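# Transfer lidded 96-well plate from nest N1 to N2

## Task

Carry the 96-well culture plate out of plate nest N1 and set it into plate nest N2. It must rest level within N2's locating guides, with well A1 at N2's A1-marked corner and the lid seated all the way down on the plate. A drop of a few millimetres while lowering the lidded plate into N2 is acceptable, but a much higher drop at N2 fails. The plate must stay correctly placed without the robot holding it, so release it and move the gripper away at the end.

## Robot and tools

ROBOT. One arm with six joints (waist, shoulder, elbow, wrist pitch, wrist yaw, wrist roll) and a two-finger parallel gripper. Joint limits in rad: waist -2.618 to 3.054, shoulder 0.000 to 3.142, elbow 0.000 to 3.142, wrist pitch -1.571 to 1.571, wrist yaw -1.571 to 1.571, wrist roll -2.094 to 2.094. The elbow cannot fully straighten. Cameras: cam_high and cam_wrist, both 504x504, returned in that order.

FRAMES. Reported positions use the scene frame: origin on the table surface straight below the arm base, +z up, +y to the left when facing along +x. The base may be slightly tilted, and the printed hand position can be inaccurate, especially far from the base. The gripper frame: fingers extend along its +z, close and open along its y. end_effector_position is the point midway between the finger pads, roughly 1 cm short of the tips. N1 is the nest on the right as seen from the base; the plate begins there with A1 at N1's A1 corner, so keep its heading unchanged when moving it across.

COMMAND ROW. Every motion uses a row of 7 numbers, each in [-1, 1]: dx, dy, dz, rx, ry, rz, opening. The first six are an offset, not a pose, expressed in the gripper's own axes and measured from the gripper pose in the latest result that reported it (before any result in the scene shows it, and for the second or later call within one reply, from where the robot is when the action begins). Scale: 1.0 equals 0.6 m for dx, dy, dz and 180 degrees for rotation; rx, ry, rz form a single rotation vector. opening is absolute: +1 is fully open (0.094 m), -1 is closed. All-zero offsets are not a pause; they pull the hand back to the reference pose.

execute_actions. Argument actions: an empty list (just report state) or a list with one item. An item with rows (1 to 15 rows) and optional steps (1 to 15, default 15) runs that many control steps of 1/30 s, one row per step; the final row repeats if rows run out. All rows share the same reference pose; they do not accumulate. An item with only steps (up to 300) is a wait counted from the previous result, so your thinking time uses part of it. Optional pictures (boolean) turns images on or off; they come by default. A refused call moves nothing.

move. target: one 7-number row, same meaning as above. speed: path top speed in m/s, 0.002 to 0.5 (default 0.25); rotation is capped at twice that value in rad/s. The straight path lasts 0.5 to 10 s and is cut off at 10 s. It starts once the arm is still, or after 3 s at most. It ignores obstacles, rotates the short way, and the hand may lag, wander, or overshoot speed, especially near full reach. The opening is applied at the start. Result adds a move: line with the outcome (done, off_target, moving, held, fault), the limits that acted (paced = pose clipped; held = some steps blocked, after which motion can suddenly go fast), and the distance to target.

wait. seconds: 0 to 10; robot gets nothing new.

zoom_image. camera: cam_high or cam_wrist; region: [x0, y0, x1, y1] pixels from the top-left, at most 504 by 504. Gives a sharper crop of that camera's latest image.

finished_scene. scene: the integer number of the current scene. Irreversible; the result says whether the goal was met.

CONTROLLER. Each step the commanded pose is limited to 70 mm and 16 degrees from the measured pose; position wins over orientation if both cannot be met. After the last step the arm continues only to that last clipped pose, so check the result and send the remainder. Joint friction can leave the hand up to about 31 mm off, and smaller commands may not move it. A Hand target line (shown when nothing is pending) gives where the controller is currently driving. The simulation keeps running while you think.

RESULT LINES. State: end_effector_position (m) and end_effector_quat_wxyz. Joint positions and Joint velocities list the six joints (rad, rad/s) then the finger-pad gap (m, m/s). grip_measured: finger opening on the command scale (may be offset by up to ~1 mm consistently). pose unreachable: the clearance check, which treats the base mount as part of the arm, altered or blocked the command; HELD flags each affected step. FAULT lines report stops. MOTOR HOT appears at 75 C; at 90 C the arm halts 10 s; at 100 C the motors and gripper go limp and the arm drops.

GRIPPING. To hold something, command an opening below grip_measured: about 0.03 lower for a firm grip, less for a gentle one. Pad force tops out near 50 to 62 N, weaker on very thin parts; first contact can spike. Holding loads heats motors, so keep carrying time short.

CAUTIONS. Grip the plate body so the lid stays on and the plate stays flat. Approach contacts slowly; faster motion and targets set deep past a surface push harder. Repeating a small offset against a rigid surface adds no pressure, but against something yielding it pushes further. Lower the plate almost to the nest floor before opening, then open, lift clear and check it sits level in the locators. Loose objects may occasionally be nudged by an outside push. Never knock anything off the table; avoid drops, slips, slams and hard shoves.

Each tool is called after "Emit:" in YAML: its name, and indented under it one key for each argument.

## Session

Emit:
execute_actions:
  actions: []

Scene clock: 0.00 s of 8400.00 s.
end_effector_position=(+0.3144, -0.4890, +0.3314) grip_measured=+1.000 end_effector_quat_wxyz=(+0.690, +0.186, +0.614, -0.335)
Joint positions: [-0.688  0.875  0.937  0.838 -0.243 -0.42   0.094]
Joint velocities: [ 0.002  0.012 -0.002  0.022  0.081 -0.037  0.   ]
Motor temperatures (°C, as the motors report them): [21 25 23 21 23 22]
Hand target: +0.314, -0.489, +0.331; +0.690, +0.186, +0.614, -0.335

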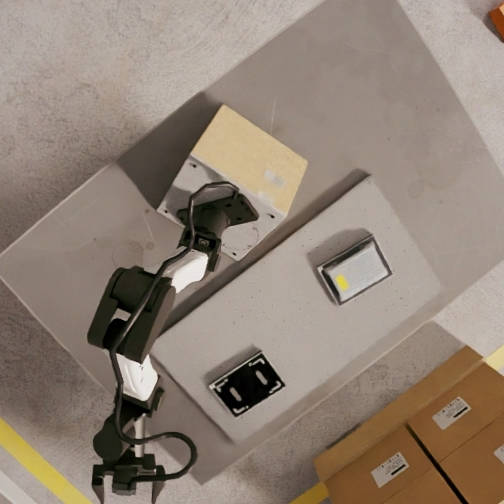

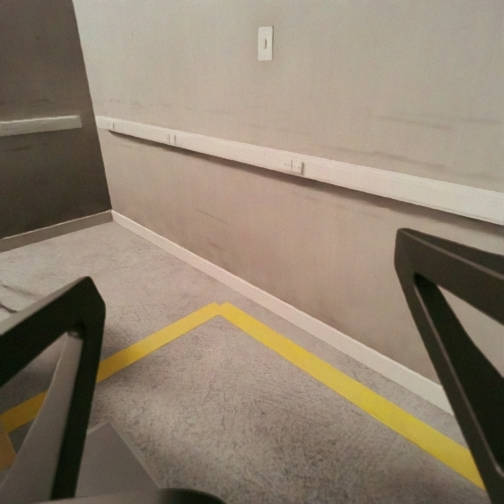

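Emit:
zoom_image:
  camera: "cam_high"
  region: [295, 210, 415, 330]

Emit:
zoom_image:
  camera: "cam_high"
  region: [187, 325, 307, 445]

Region (295, 210, 415, 330) of cam_high's 504x504 image, scaled by 4.200, with more detail than that image has.

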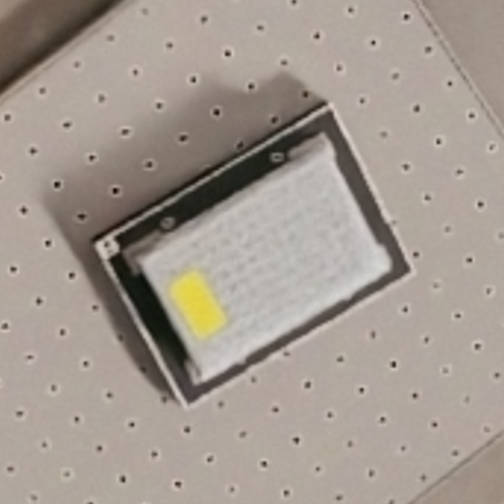

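Region (187, 325, 307, 445) of cam_high's 504x504 image, scaled by 4.200, with more detail than that image has.

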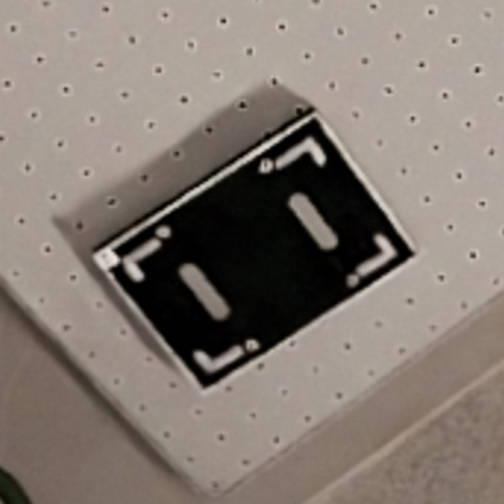

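Emit:
move:
  target: [0.14,0.298,-0.206,-0.0877,0.55,0,1]
  speed: 0.4

Scene clock: 6.70 s of 8400.00 s.
end_effector_position=(+0.3502, -0.2966, +0.1947) grip_measured=+1.000 end_effector_quat_wxyz=(+0.063, +0.288, +0.955, +0.007)
Joint positions: [ 0.208  1.465  1.913 -1.556  0.798  0.41   0.094]
Joint velocities: [-0.017  0.012  0.007 -0.007 -0.037 -0.007  0.   ]
Motor temperatures (°C, as the motors report them): [21 26 23 22 23 22]
Hand target: +0.350, -0.300, +0.197; +0.063, +0.297, +0.953, +0.011
Off the commanded pose: 0.006 m, 7 deg.
joint sent to its limit — the command would take joint 4 (wrist pitch) past its lower limit, so that joint was sent only as far as its limit.
After step 90, 0.77 s passed at rest.
move: off_target; limits=paced

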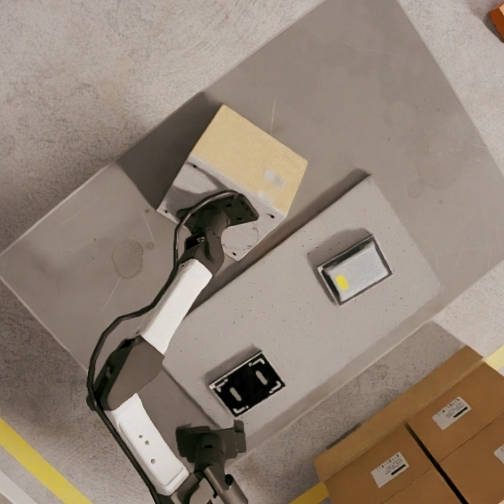

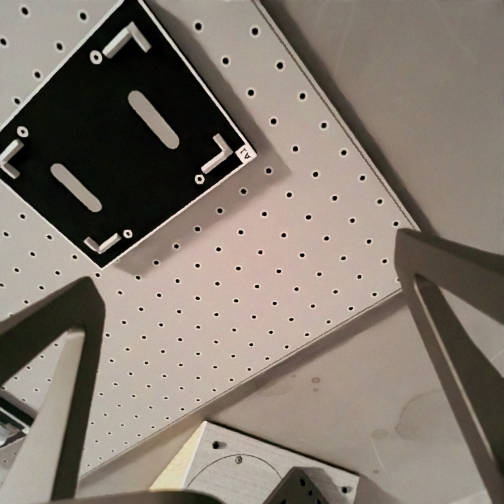

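Emit:
move:
  target: [0.473,0.654,0.137,-0.028,0.04,-0.652,1]
  speed: 0.35

Scene clock: 11.27 s of 8400.00 s.
end_effector_position=(+0.3323, +0.1830, +0.0913) grip_measured=+1.000 end_effector_quat_wxyz=(-0.007, -0.663, +0.748, +0.001)
Joint positions: [ 0.9    2.495  1.694 -1.207  0.731 -0.512  0.094]
Joint velocities: [-0.022  0.007 -0.007 -0.037 -0.037 -0.066  0.   ]
Motor temperatures (°C, as the motors report them): [21 26 24 22 23 22]
Hand target: +0.334, +0.188, +0.098; -0.001, -0.669, +0.743, +0.005
Off the commanded pose: 0.013 m, 1 deg.
move: off_target

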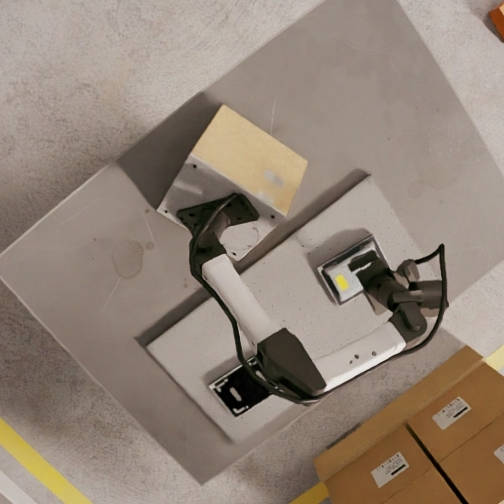

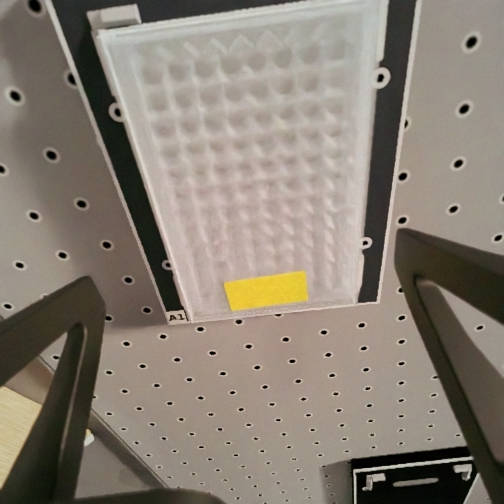

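Emit:
move:
  target: [0,-0.022,0.05,0.004,-0.003,0,1]
  speed: 0.05

Scene clock: 13.87 s of 8400.00 s.
end_effector_position=(+0.3479, +0.1797, +0.0656) grip_measured=+1.000 end_effector_quat_wxyz=(+0.001, -0.659, +0.752, +0.003)
Joint positions: [ 0.833  2.495  1.658 -1.09   0.756 -0.601  0.094]
Joint velocities: [ 0.012  0.002  0.002 -0.007  0.066 -0.081  0.   ]
Motor temperatures (°C, as the motors report them): [22 26 24 22 23 22]
Hand target: +0.345, +0.181, +0.061; +0.000, -0.663, +0.748, -0.001
Off the commanded pose: 0.006 m, 1 deg.
move: done

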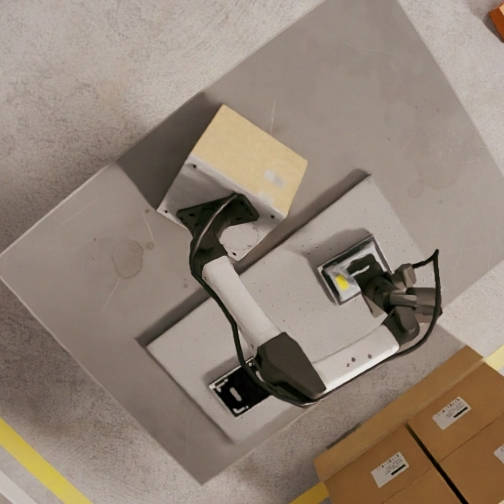

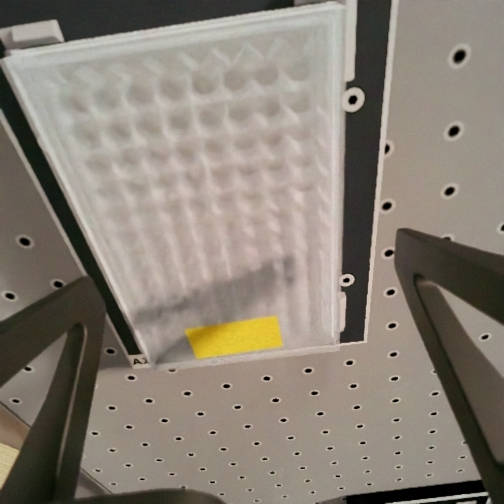

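Emit:
move:
  target: [-0.003,0.011,0.013,0,0,-0.004,1]
  speed: 0.02

Scene clock: 15.00 s of 8400.00 s.
end_effector_position=(+0.3434, +0.1809, +0.0612) grip_measured=+1.000 end_effector_quat_wxyz=(+0.001, -0.662, +0.750, +0.003)
Joint positions: [ 0.833  2.495  1.633 -1.068  0.757 -0.606  0.094]
Joint velocities: [ 0.012 -0.007 -0.022 -0.022  0.095  0.022  0.   ]
Motor temperatures (°C, as the motors report them): [22 27 24 22 23 22]
Hand target: +0.342, +0.182, +0.058; +0.001, -0.664, +0.748, +0.003
Off the commanded pose: 0.004 m, 0 deg.
move: done

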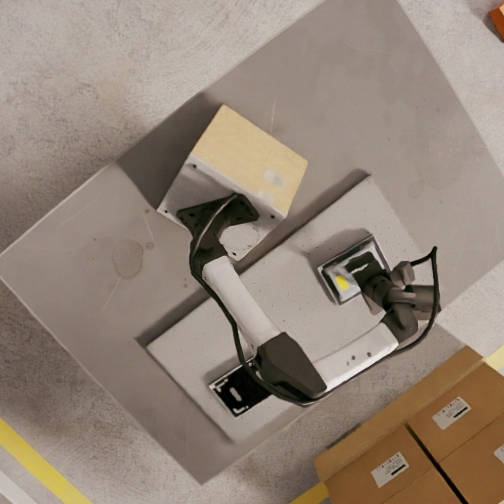

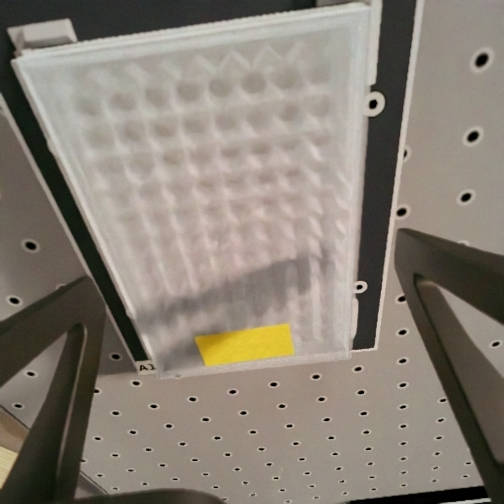

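Emit:
move:
  target: [-0.002,0.008,0.022,0,0,-0.002,1]
  speed: 0.02

Scene clock: 16.40 s of 8400.00 s.
end_effector_position=(+0.3410, +0.1819, +0.0528) grip_measured=+1.000 end_effector_quat_wxyz=(+0.001, -0.661, +0.750, +0.005)
Joint positions: [ 0.821  2.495  1.603 -1.025  0.757 -0.621  0.094]
Joint velocities: [-0.012  0.017 -0.017  0.125 -0.007 -0.037  0.   ]
Motor temperatures (°C, as the motors report them): [22 27 24 22 23 22]
Hand target: +0.339, +0.183, +0.048; +0.001, -0.664, +0.748, +0.003
Off the commanded pose: 0.005 m, 0 deg.
move: done

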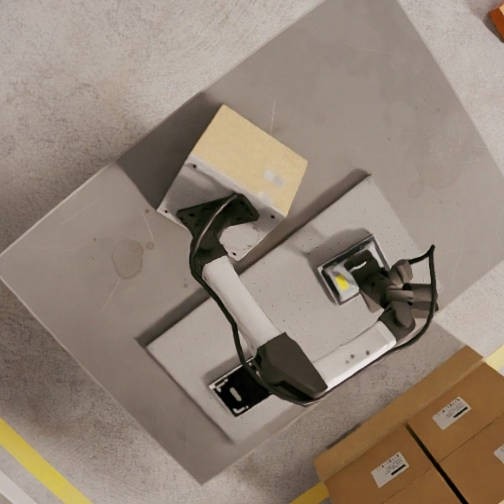

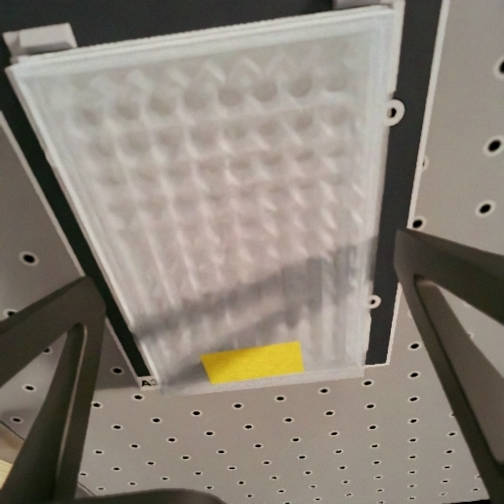

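Centered. Descend.

Emit:
move:
  target: [0,0.002,0.033,0,0.002,0,1]
  speed: 0.02

Scene clock: 18.10 s of 8400.00 s.
end_effector_position=(+0.3441, +0.1799, +0.0403) grip_measured=+1.000 end_effector_quat_wxyz=(+0.003, -0.656, +0.755, +0.007)
Joint positions: [ 0.792  2.495  1.578 -0.97   0.763 -0.647  0.094]
Joint velocities: [ 0.012 -0.007 -0.027 -0.037 -0.066 -0.081  0.   ]
Motor temperatures (°C, as the motors report them): [22 27 24 22 23 22]
Hand target: +0.340, +0.182, +0.033; -0.002, -0.661, +0.750, +0.003
Off the commanded pose: 0.009 m, 1 deg.
move: done

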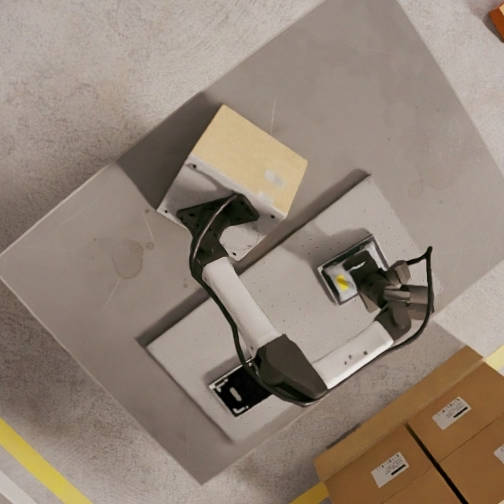

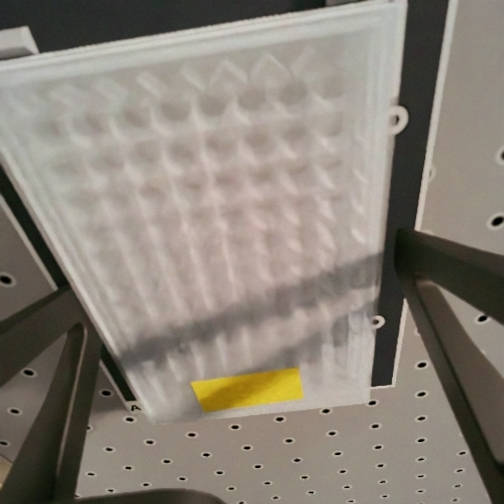

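Left finger close to the plate; shift left and down.

Emit:
move:
  target: [-0.003,0.013,0.015,0,0.004,-0.005,1]
  speed: 0.015

Scene clock: 19.47 s of 8400.00 s.
end_effector_position=(+0.3415, +0.1802, +0.0382) grip_measured=+1.000 end_effector_quat_wxyz=(+0.002, -0.657, +0.754, +0.007)
Joint positions: [ 0.792  2.495  1.565 -0.96   0.763 -0.648  0.094]
Joint velocities: [-0.017 -0.007  0.002 -0.022  0.007 -0.11   0.   ]
Motor temperatures (°C, as the motors report them): [22 27 24 22 23 22]
Hand target: +0.336, +0.183, +0.031; -0.002, -0.662, +0.750, +0.003
Off the commanded pose: 0.009 m, 1 deg.
move: done

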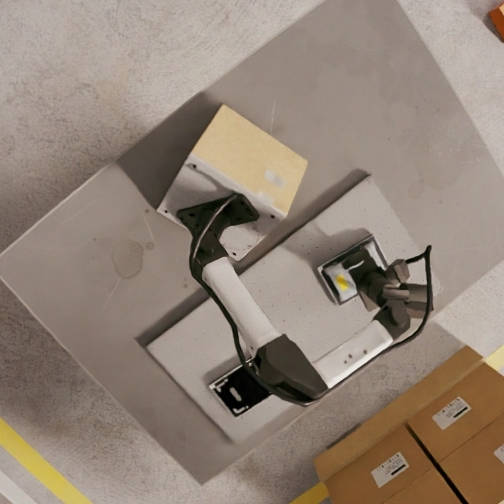

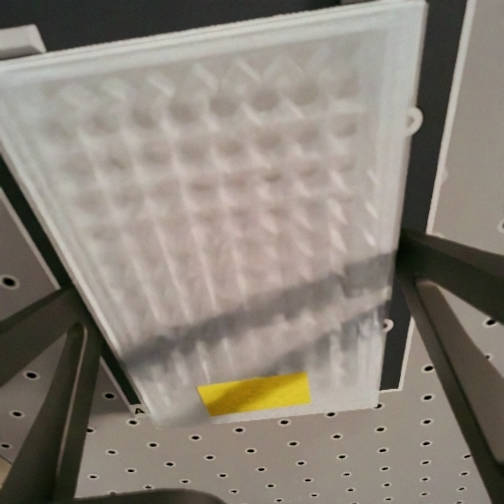

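Emit:
move:
  target: [0,0.003,0.018,0,0.003,0,1]
  speed: 0.015

Emit:
move:
  target: [0,0,-0.002,0,0,0,0.765]
  speed: 0.015

Scene clock: 20.93 s of 8400.00 s.
end_effector_position=(+0.3442, +0.1801, +0.0366) grip_measured=+1.000 end_effector_quat_wxyz=(+0.004, -0.653, +0.758, +0.006)
Joint positions: [ 0.787  2.495  1.565 -0.947  0.766 -0.65   0.094]
Joint velocities: [-0.002  0.007  0.002  0.081 -0.022  0.037  0.   ]
Motor temperatures (°C, as the motors report them): [23 27 24 22 23 22]
Hand target: +0.340, +0.180, +0.028; -0.002, -0.657, +0.754, +0.003
Off the commanded pose: 0.010 m, 1 deg.
move: done

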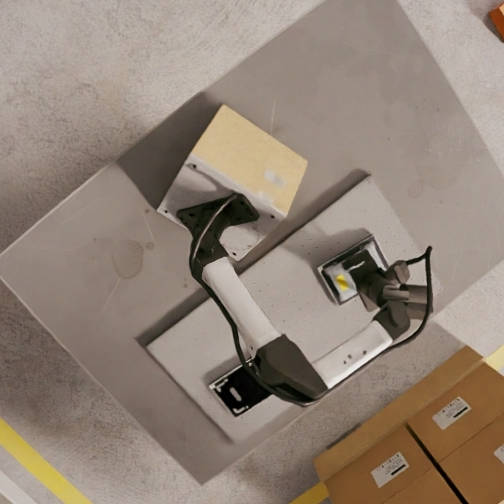

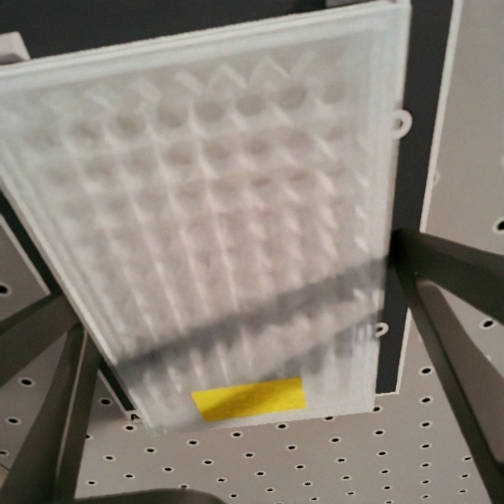

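Scene clock: 21.63 s of 8400.00 s.
end_effector_position=(+0.3404, +0.1807, +0.0371) grip_measured=+0.792 end_effector_quat_wxyz=(-0.000, -0.657, +0.754, +0.012)
Joint positions: [ 0.789  2.495  1.565 -0.96   0.753 -0.65   0.084]
Joint velocities: [-0.017  0.007 -0.002 -0.081 -0.037  0.022 -0.   ]
Motor temperatures (°C, as the motors report them): [23 27 24 22 23 22]
Hand target: +0.344, +0.180, +0.038; +0.004, -0.653, +0.758, +0.006
Off the commanded pose: 0.004 m, 1 deg.
move: done

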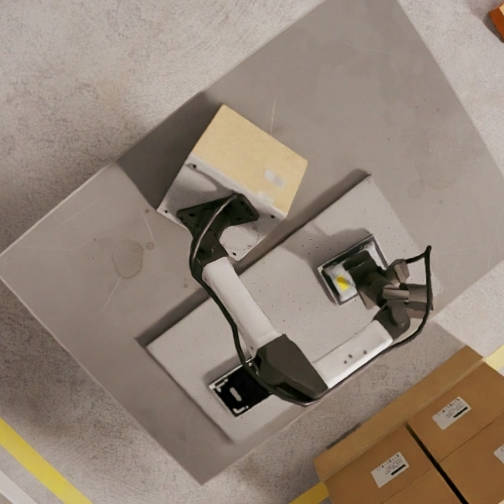

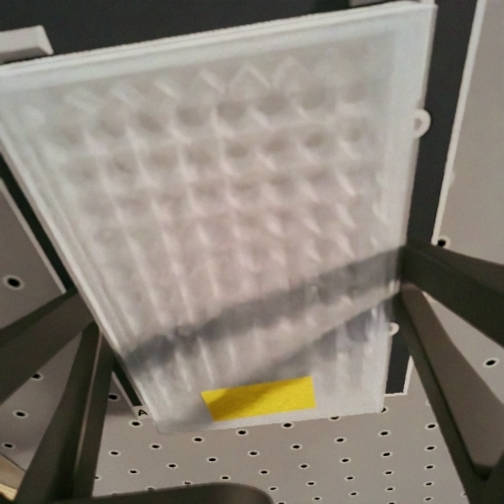

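Emit:
move:
  target: [0,0,-0.08,0,0,0,0.76]
  speed: 0.04

Scene clock: 23.70 s of 8400.00 s.
end_effector_position=(+0.3346, +0.1778, +0.0707) grip_measured=+0.792 end_effector_quat_wxyz=(-0.016, -0.663, +0.748, +0.008)
Joint positions: [ 0.852  2.495  1.656 -1.148  0.734 -0.558  0.084]
Joint velocities: [ 0.012  0.007  0.007 -0.022  0.022 -0.007  0.001]
Motor temperatures (°C, as the motors report them): [23 27 24 22 23 22]
Hand target: +0.341, +0.180, +0.085; +0.000, -0.657, +0.754, +0.012
Off the commanded pose: 0.016 m, 2 deg.
move: off_target

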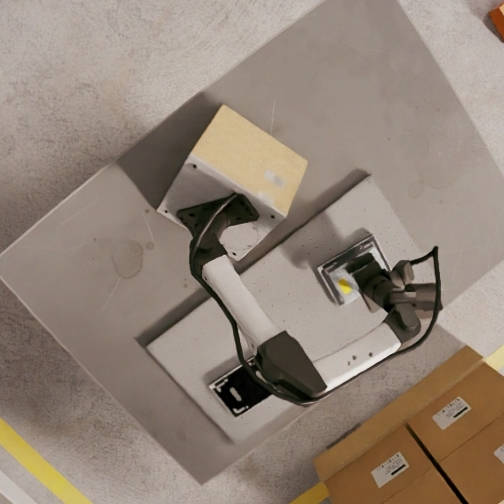

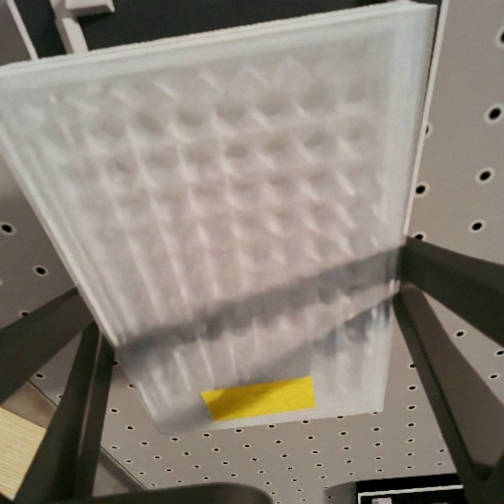

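Emit:
move:
  target: [0.646,-0.205,-0.02,0.0069,-0.0075,-0.0136,0.76]
  speed: 0.15

Scene clock: 28.13 s of 8400.00 s.
end_effector_position=(+0.4158, -0.2186, +0.0798) grip_measured=+0.792 end_effector_quat_wxyz=(+0.009, +0.680, -0.733, -0.004)
Joint positions: [ 0.136  1.777  1.784 -1.254  0.775 -1.622  0.084]
Joint velocities: [-0.017 -0.002  0.002  0.007 -0.022 -0.066  0.   ]
Motor temperatures (°C, as the motors report them): [23 28 24 22 23 22]
Hand target: +0.418, -0.223, +0.087; +0.000, +0.679, -0.734, -0.003
Off the commanded pose: 0.007 m, 1 deg.
move: done

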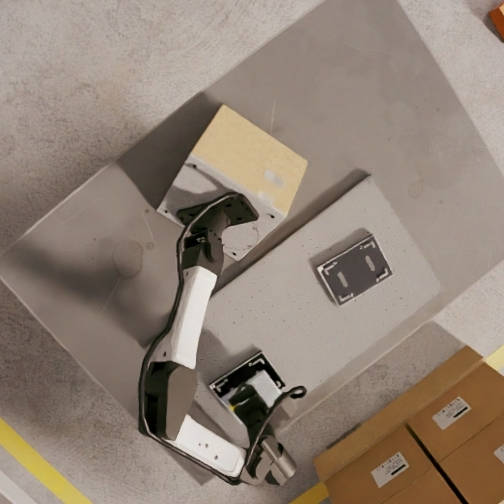

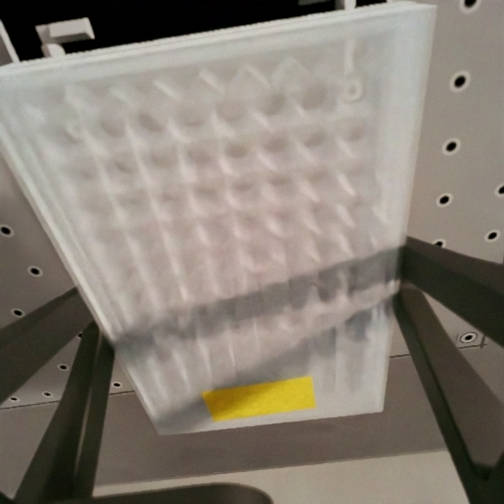

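Emit:
move:
  target: [0.003,0.005,0.045,0,-0.007,0,0.76]
  speed: 0.03

Scene clock: 30.33 s of 8400.00 s.
end_effector_position=(+0.4126, -0.2197, +0.0512) grip_measured=+0.792 end_effector_quat_wxyz=(+0.009, +0.682, -0.731, -0.014)
Joint positions: [ 0.072  1.777  1.71  -1.143  0.742 -1.696  0.084]
Joint velocities: [-0.017  0.007  0.007  0.037 -0.022  0.051  0.001]
Motor temperatures (°C, as the motors report them): [23 28 24 22 23 22]
Hand target: +0.412, -0.221, +0.053; +0.002, +0.680, -0.733, -0.012
Off the commanded pose: 0.002 m, 1 deg.
move: done

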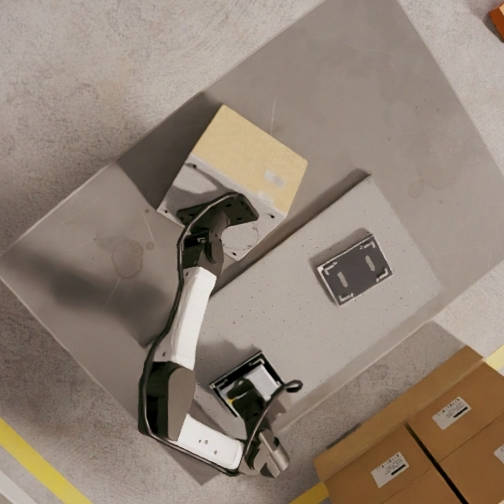

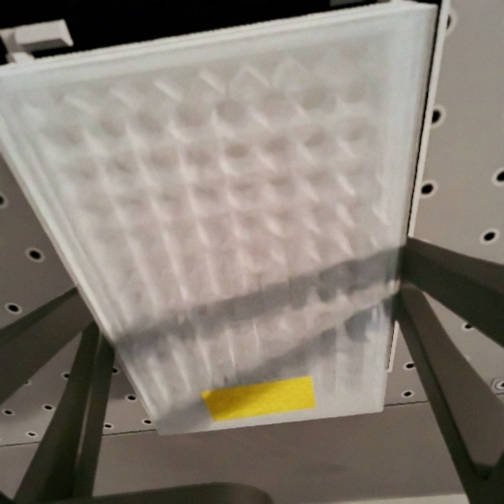

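Emit:
move:
  target: [0,0,0.017,0.004,-0.004,0,0.76]
  speed: 0.015

Scene clock: 31.80 s of 8400.00 s.
end_effector_position=(+0.4112, -0.2201, +0.0412) grip_measured=+0.792 end_effector_quat_wxyz=(+0.010, +0.683, -0.730, -0.015)
Joint positions: [ 0.051  1.777  1.682 -1.101  0.734 -1.724  0.084]
Joint velocities: [ 0.027  0.007 -0.002 -0.007  0.11   0.022 -0.001]
Motor temperatures (°C, as the motors report them): [23 29 24 22 23 22]
Hand target: +0.412, -0.220, +0.041; +0.001, +0.682, -0.731, -0.014
Off the commanded pose: 0.001 m, 1 deg.
move: done

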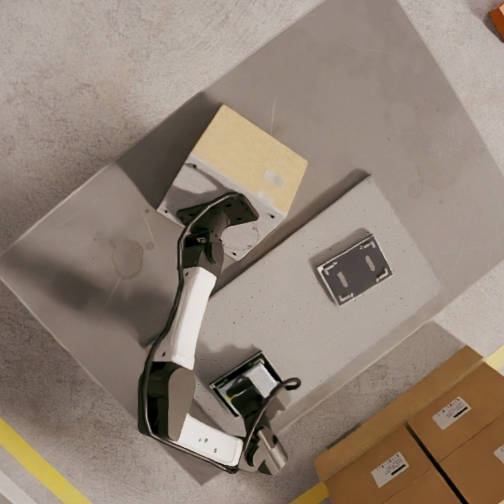

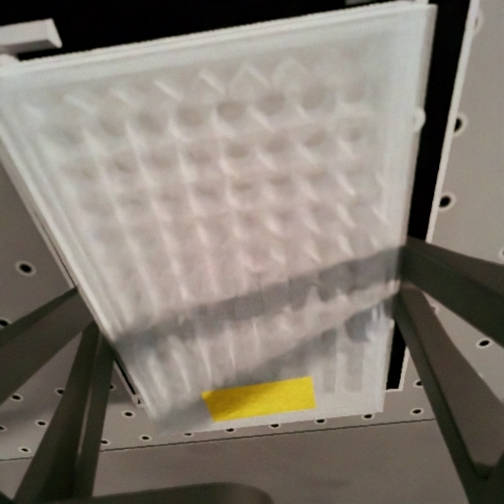

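Emit:
move:
  target: [-0.004,-0.004,0.011,0.006,-0.006,0,0.76]
  speed: 0.01

Scene clock: 33.80 s of 8400.00 s.
end_effector_position=(+0.4101, -0.2199, +0.0383) grip_measured=+0.792 end_effector_quat_wxyz=(+0.010, +0.685, -0.729, -0.017)
Joint positions: [ 0.044  1.777  1.674 -1.093  0.729 -1.733  0.084]
Joint velocities: [ 0.017 -0.002  0.002  0.037 -0.007 -0.022 -0.   ]
Motor temperatures (°C, as the motors report them): [23 29 24 21 23 22]
Hand target: +0.414, -0.218, +0.035; -0.003, +0.683, -0.730, -0.015
Off the commanded pose: 0.005 m, 2 deg.
move: done

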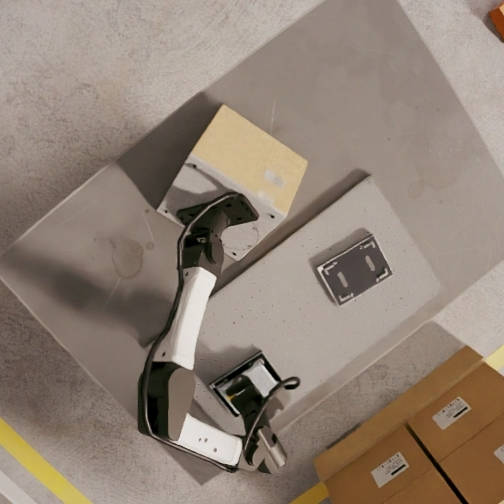

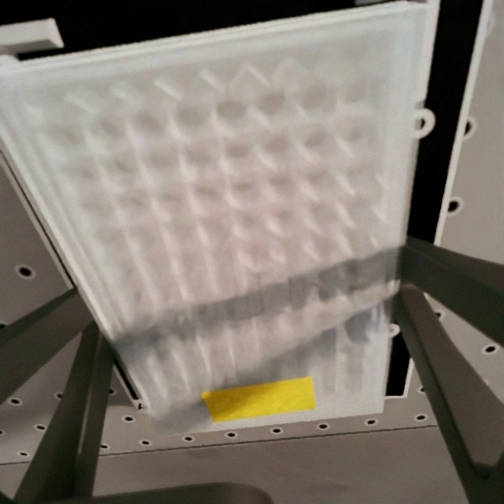

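Emit:
move:
  target: [-0.007,-0.011,-0.003,0.013,-0.005,0.003,0.76]
  speed: 0.01

Scene clock: 36.97 s of 8400.00 s.
end_effector_position=(+0.4101, -0.2199, +0.0383) grip_measured=+0.792 end_effector_quat_wxyz=(+0.010, +0.684, -0.729, -0.017)
Joint positions: [ 0.044  1.777  1.674 -1.093  0.729 -1.732  0.084]
Joint velocities: [-0.017  0.012 -0.007 -0.051  0.066  0.051  0.001]
Motor temperatures (°C, as the motors report them): [23 29 24 21 23 22]
Hand target: +0.417, -0.216, +0.040; -0.009, +0.681, -0.732, -0.009
Off the commanded pose: 0.008 m, 3 deg.
move: off_target

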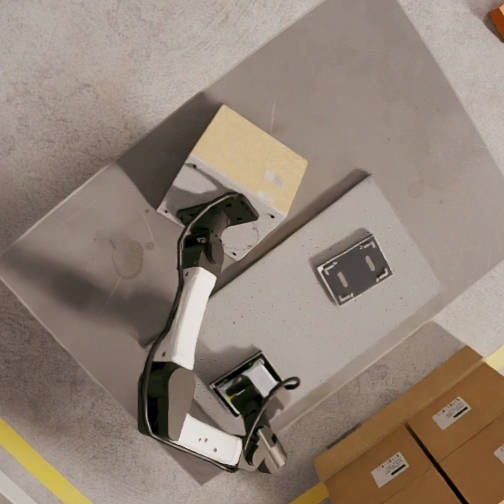

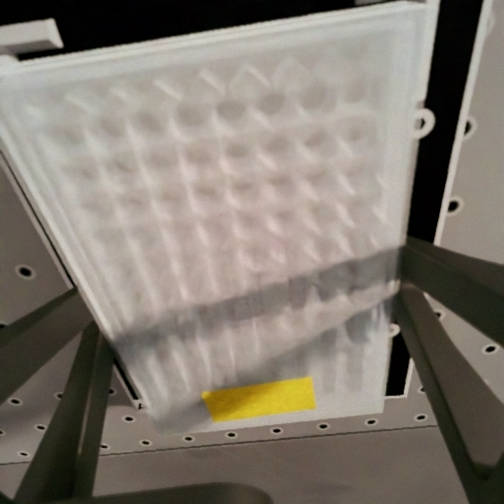

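Emit:
move:
  target: [-0.005,-0.008,-0.04,0.009,-0.003,0.002,0.76]
  speed: 0.02

Scene clock: 38.90 s of 8400.00 s.
end_effector_position=(+0.4110, -0.2148, +0.0499) grip_measured=+0.792 end_effector_quat_wxyz=(+0.008, +0.686, -0.727, -0.018)
Joint positions: [ 0.076  1.777  1.696 -1.141  0.737 -1.698  0.084]
Joint velocities: [-0.012  0.002 -0.017  0.007 -0.051  0.007 -0.   ]
Motor temperatures (°C, as the motors report them): [23 29 24 21 23 22]
Hand target: +0.416, -0.217, +0.062; -0.004, +0.682, -0.731, -0.011
Off the commanded pose: 0.014 m, 2 deg.
move: off_target

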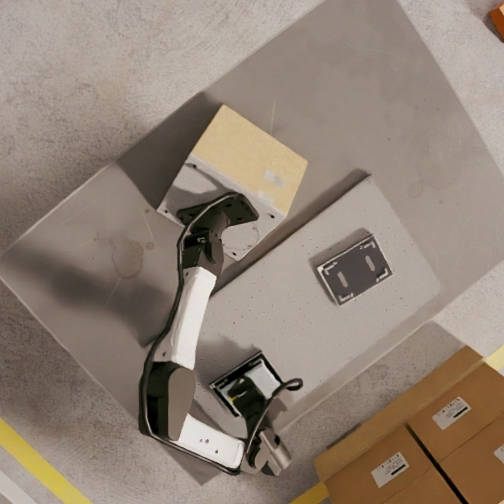

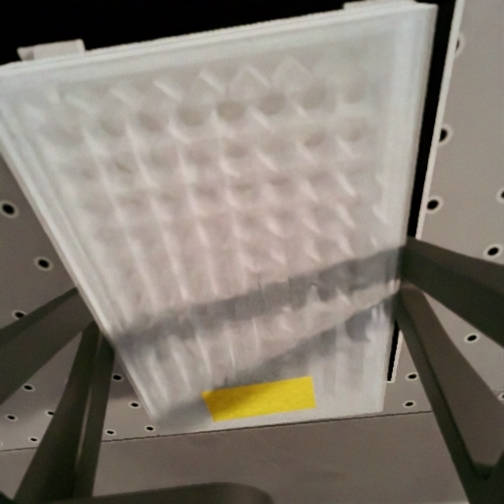

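Emit:
move:
  target: [0.003,-0.009,0.011,0.012,-0.004,0.007,0.76]
  speed: 0.01

Scene clock: 42.57 s of 8400.00 s.
end_effector_position=(+0.4169, -0.2156, +0.0418) grip_measured=+0.792 end_effector_quat_wxyz=(-0.001, +0.681, -0.733, -0.010)
Joint positions: [ 0.06   1.777  1.674 -1.073  0.726 -1.723  0.084]
Joint velocities: [-0.007  0.002 -0.002 -0.081 -0.022  0.022 -0.   ]
Motor temperatures (°C, as the motors report them): [23 30 24 21 23 22]
Hand target: +0.416, -0.217, +0.043; -0.009, +0.678, -0.735, -0.009
Off the commanded pose: 0.002 m, 1 deg.
move: done

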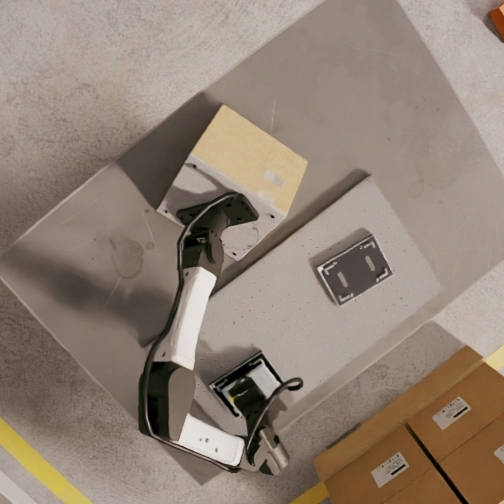

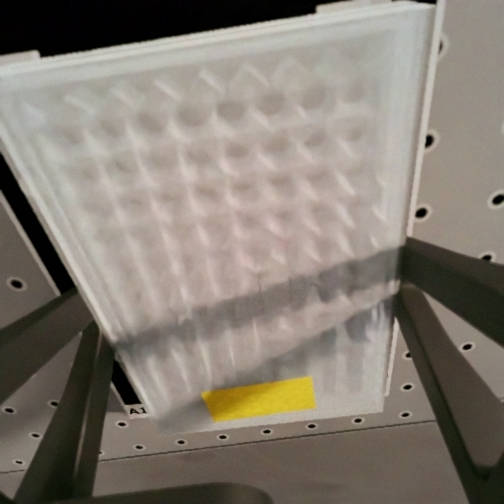

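Emit:
move:
  target: [0.009,0.008,0.002,0,0,0,0.76]
  speed: 0.01

Scene clock: 44.73 s of 8400.00 s.
end_effector_position=(+0.4165, -0.2167, +0.0410) grip_measured=+0.792 end_effector_quat_wxyz=(+0.000, +0.683, -0.730, -0.010)
Joint positions: [ 0.056  1.777  1.674 -1.072  0.726 -1.733  0.084]
Joint velocities: [-0.002 -0.002  0.007 -0.051 -0.037 -0.007  0.   ]
Motor temperatures (°C, as the motors report them): [23 30 24 21 23 22]
Hand target: +0.412, -0.221, +0.041; -0.000, +0.681, -0.733, -0.010
Off the commanded pose: 0.006 m, 0 deg.
move: done

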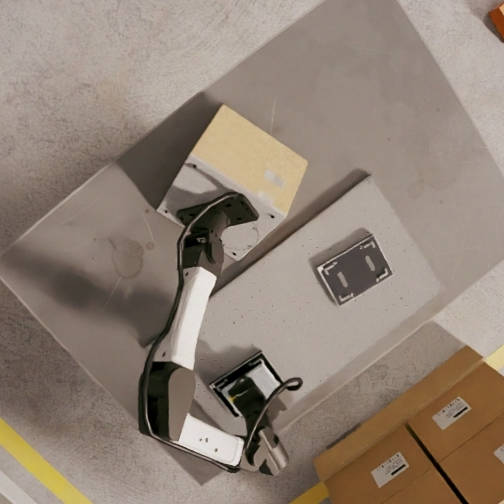

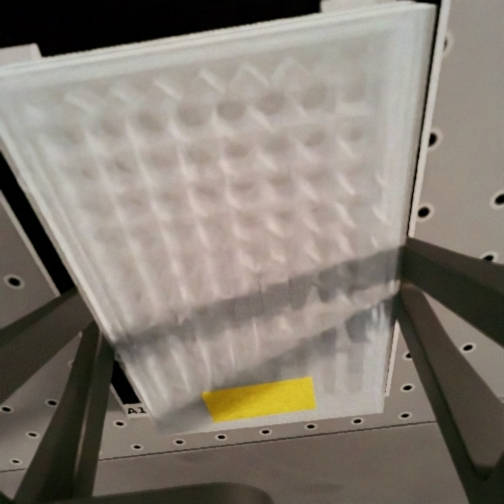

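Emit:
move:
  target: [0.013,0.008,-0.04,0,0,0.003,0.76]
  speed: 0.02

Scene clock: 46.70 s of 8400.00 s.
end_effector_position=(+0.4074, -0.2161, +0.0485) grip_measured=+0.792 end_effector_quat_wxyz=(+0.010, +0.687, -0.726, -0.025)
Joint positions: [ 0.067  1.777  1.699 -1.156  0.729 -1.699  0.084]
Joint velocities: [-0.002  0.012 -0.012 -0.007 -0.037  0.037 -0.001]
Motor temperatures (°C, as the motors report them): [23 30 24 21 23 22]
Hand target: +0.411, -0.224, +0.065; -0.000, +0.680, -0.734, -0.010
Off the commanded pose: 0.019 m, 2 deg.
move: off_target

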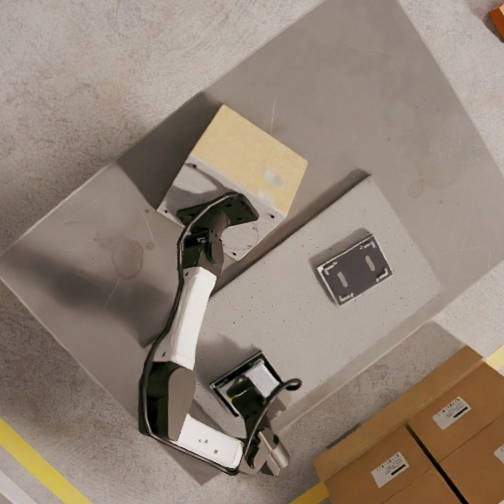

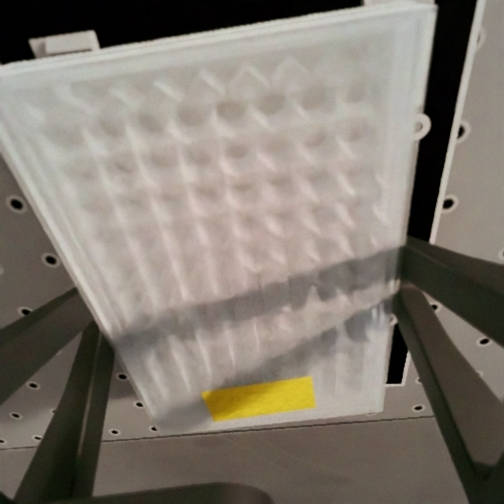

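Emit:
move:
  target: [0.007,-0.0085,0.009,0.014,-0.001,0.0075,0.76]
  speed: 0.01

Scene clock: 50.13 s of 8400.00 s.
end_effector_position=(+0.4112, -0.2173, +0.0412) grip_measured=+0.792 end_effector_quat_wxyz=(+0.004, +0.683, -0.730, -0.017)
Joint positions: [ 0.052  1.771  1.67  -1.091  0.724 -1.726  0.084]
Joint velocities: [-0.017 -0.002 -0.007 -0.051  0.037 -0.037  0.001]
Motor temperatures (°C, as the motors report them): [23 31 24 21 23 22]
Hand target: +0.412, -0.221, +0.043; -0.005, +0.679, -0.734, -0.011
Off the commanded pose: 0.004 m, 2 deg.
move: done

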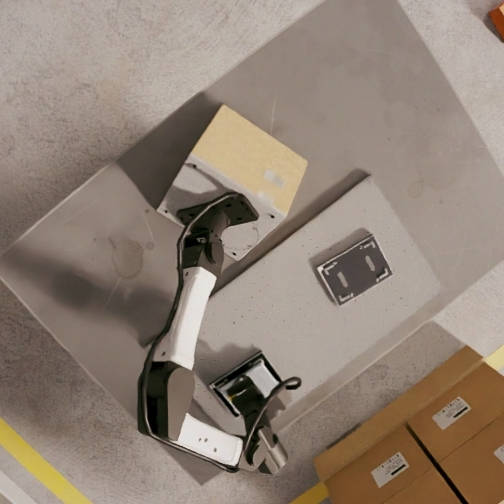

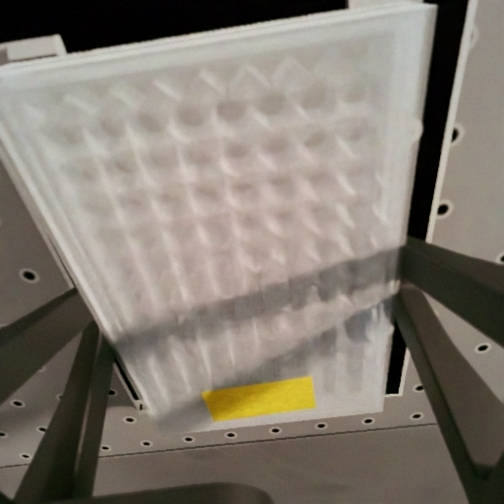

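Emit:
move:
  target: [0.009,-0.006,0.009,0.007,0,0.003,0.76]
  speed: 0.01

Scene clock: 51.97 s of 8400.00 s.
end_effector_position=(+0.4100, -0.2204, +0.0384) grip_measured=+0.792 end_effector_quat_wxyz=(+0.006, +0.685, -0.728, -0.018)
Joint positions: [ 0.041  1.771  1.67  -1.087  0.721 -1.741  0.084]
Joint velocities: [-0.002 -0.032 -0.002 -0.037  0.037  0.022  0.001]
Motor temperatures (°C, as the motors report them): [23 31 24 21 23 22]
Hand target: +0.414, -0.223, +0.036; -0.003, +0.680, -0.733, -0.009
Off the commanded pose: 0.006 m, 2 deg.
move: done

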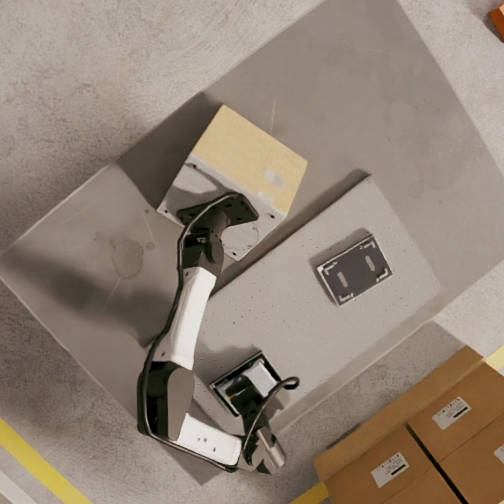

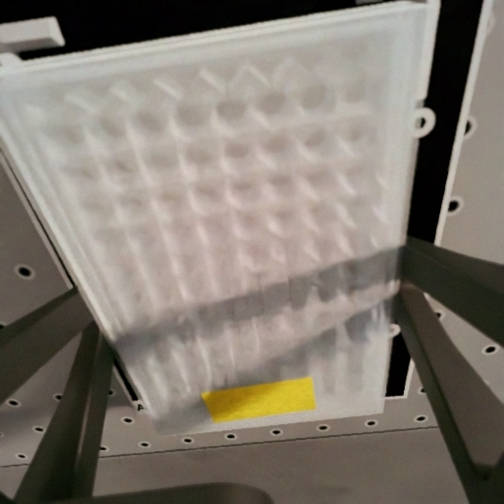

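Emit:
move:
  target: [0,0,0,0,0,0,1]
  speed: 0.01

Emit:
move:
  target: [0,-0.005,-0.16,0.005,0,0,1]
  speed: 0.05

Scene clock: 53.40 s of 8400.00 s.
end_effector_position=(+0.4097, -0.2204, +0.0384) grip_measured=+1.000 end_effector_quat_wxyz=(+0.006, +0.685, -0.728, -0.018)
Joint positions: [ 0.041  1.771  1.67  -1.088  0.721 -1.741  0.094]
Joint velocities: [-0.002 -0.012 -0.007 -0.051  0.007 -0.022  0.   ]
Motor temperatures (°C, as the motors report them): [23 31 24 21 23 22]
Hand target: +0.410, -0.220, +0.038; +0.006, +0.685, -0.728, -0.018
Off the commanded pose: 0.000 m, 0 deg.
move: done

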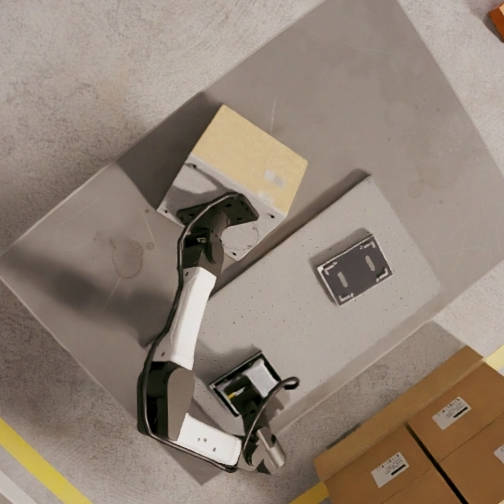

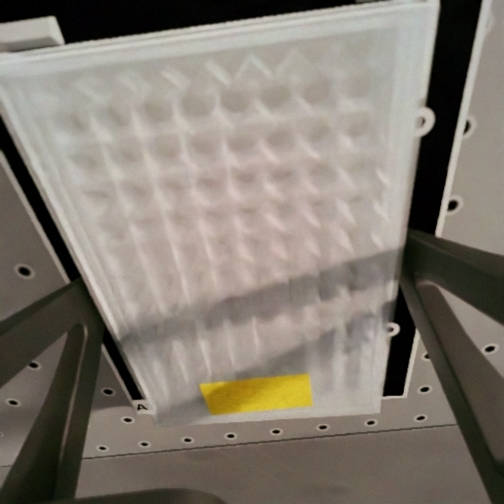

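Scene clock: 55.83 s of 8400.00 s.
end_effector_position=(+0.4128, -0.2230, +0.1297) grip_measured=+1.000 end_effector_quat_wxyz=(+0.002, +0.684, -0.729, -0.017)
Joint positions: [ 0.22   1.807  1.996 -1.527  0.769 -1.512  0.094]
Joint velocities: [-0.027  0.012  0.002 -0.037 -0.022  0.051  0.   ]
Motor temperatures (°C, as the motors report them): [23 31 24 21 23 22]
Hand target: +0.416, -0.222, +0.134; -0.000, +0.685, -0.728, -0.013
Off the commanded pose: 0.006 m, 1 deg.
move: done

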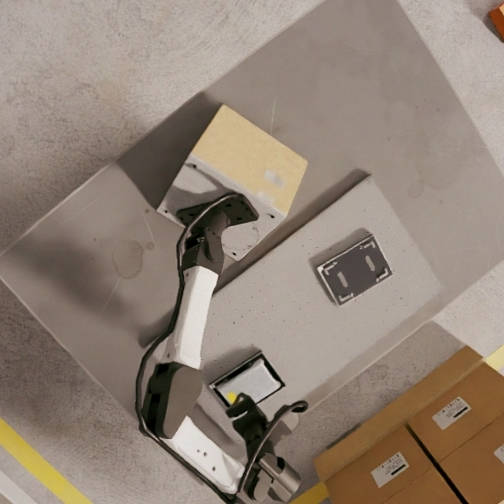

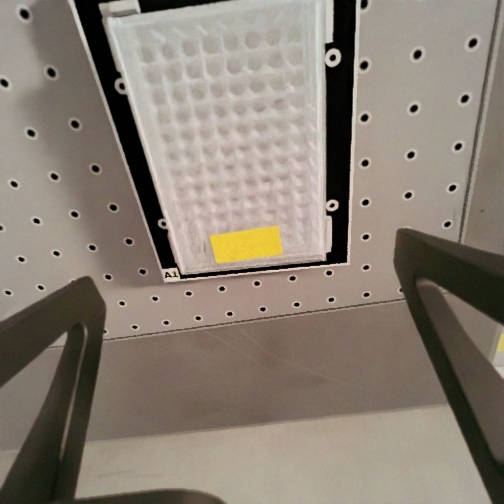

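Emit:
zoom_image:
  camera: "cam_wrist"
  region: [70, 0, 380, 290]

Emit:
zoom_image:
  camera: "cam_high"
  region: [197, 335, 297, 435]

Region (70, 0, 380, 290) of cam_wrist's 504x504 image, scaled by 1.626, with more detail than that image has; it fills the top 471 rows of this view, and the rest is white.

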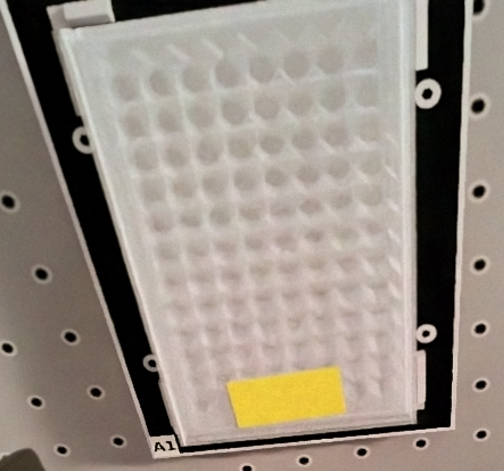

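Region (197, 335, 297, 435) of cam_high's 504x504 image, scaled by 5.040, with more detail than that image has.

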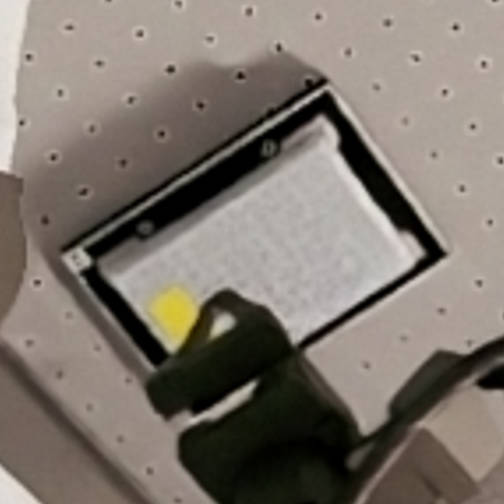

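Seated, matching scene 1's result.

Emit:
finished_scene:
  scene: 2

The scene is finished: the task was done.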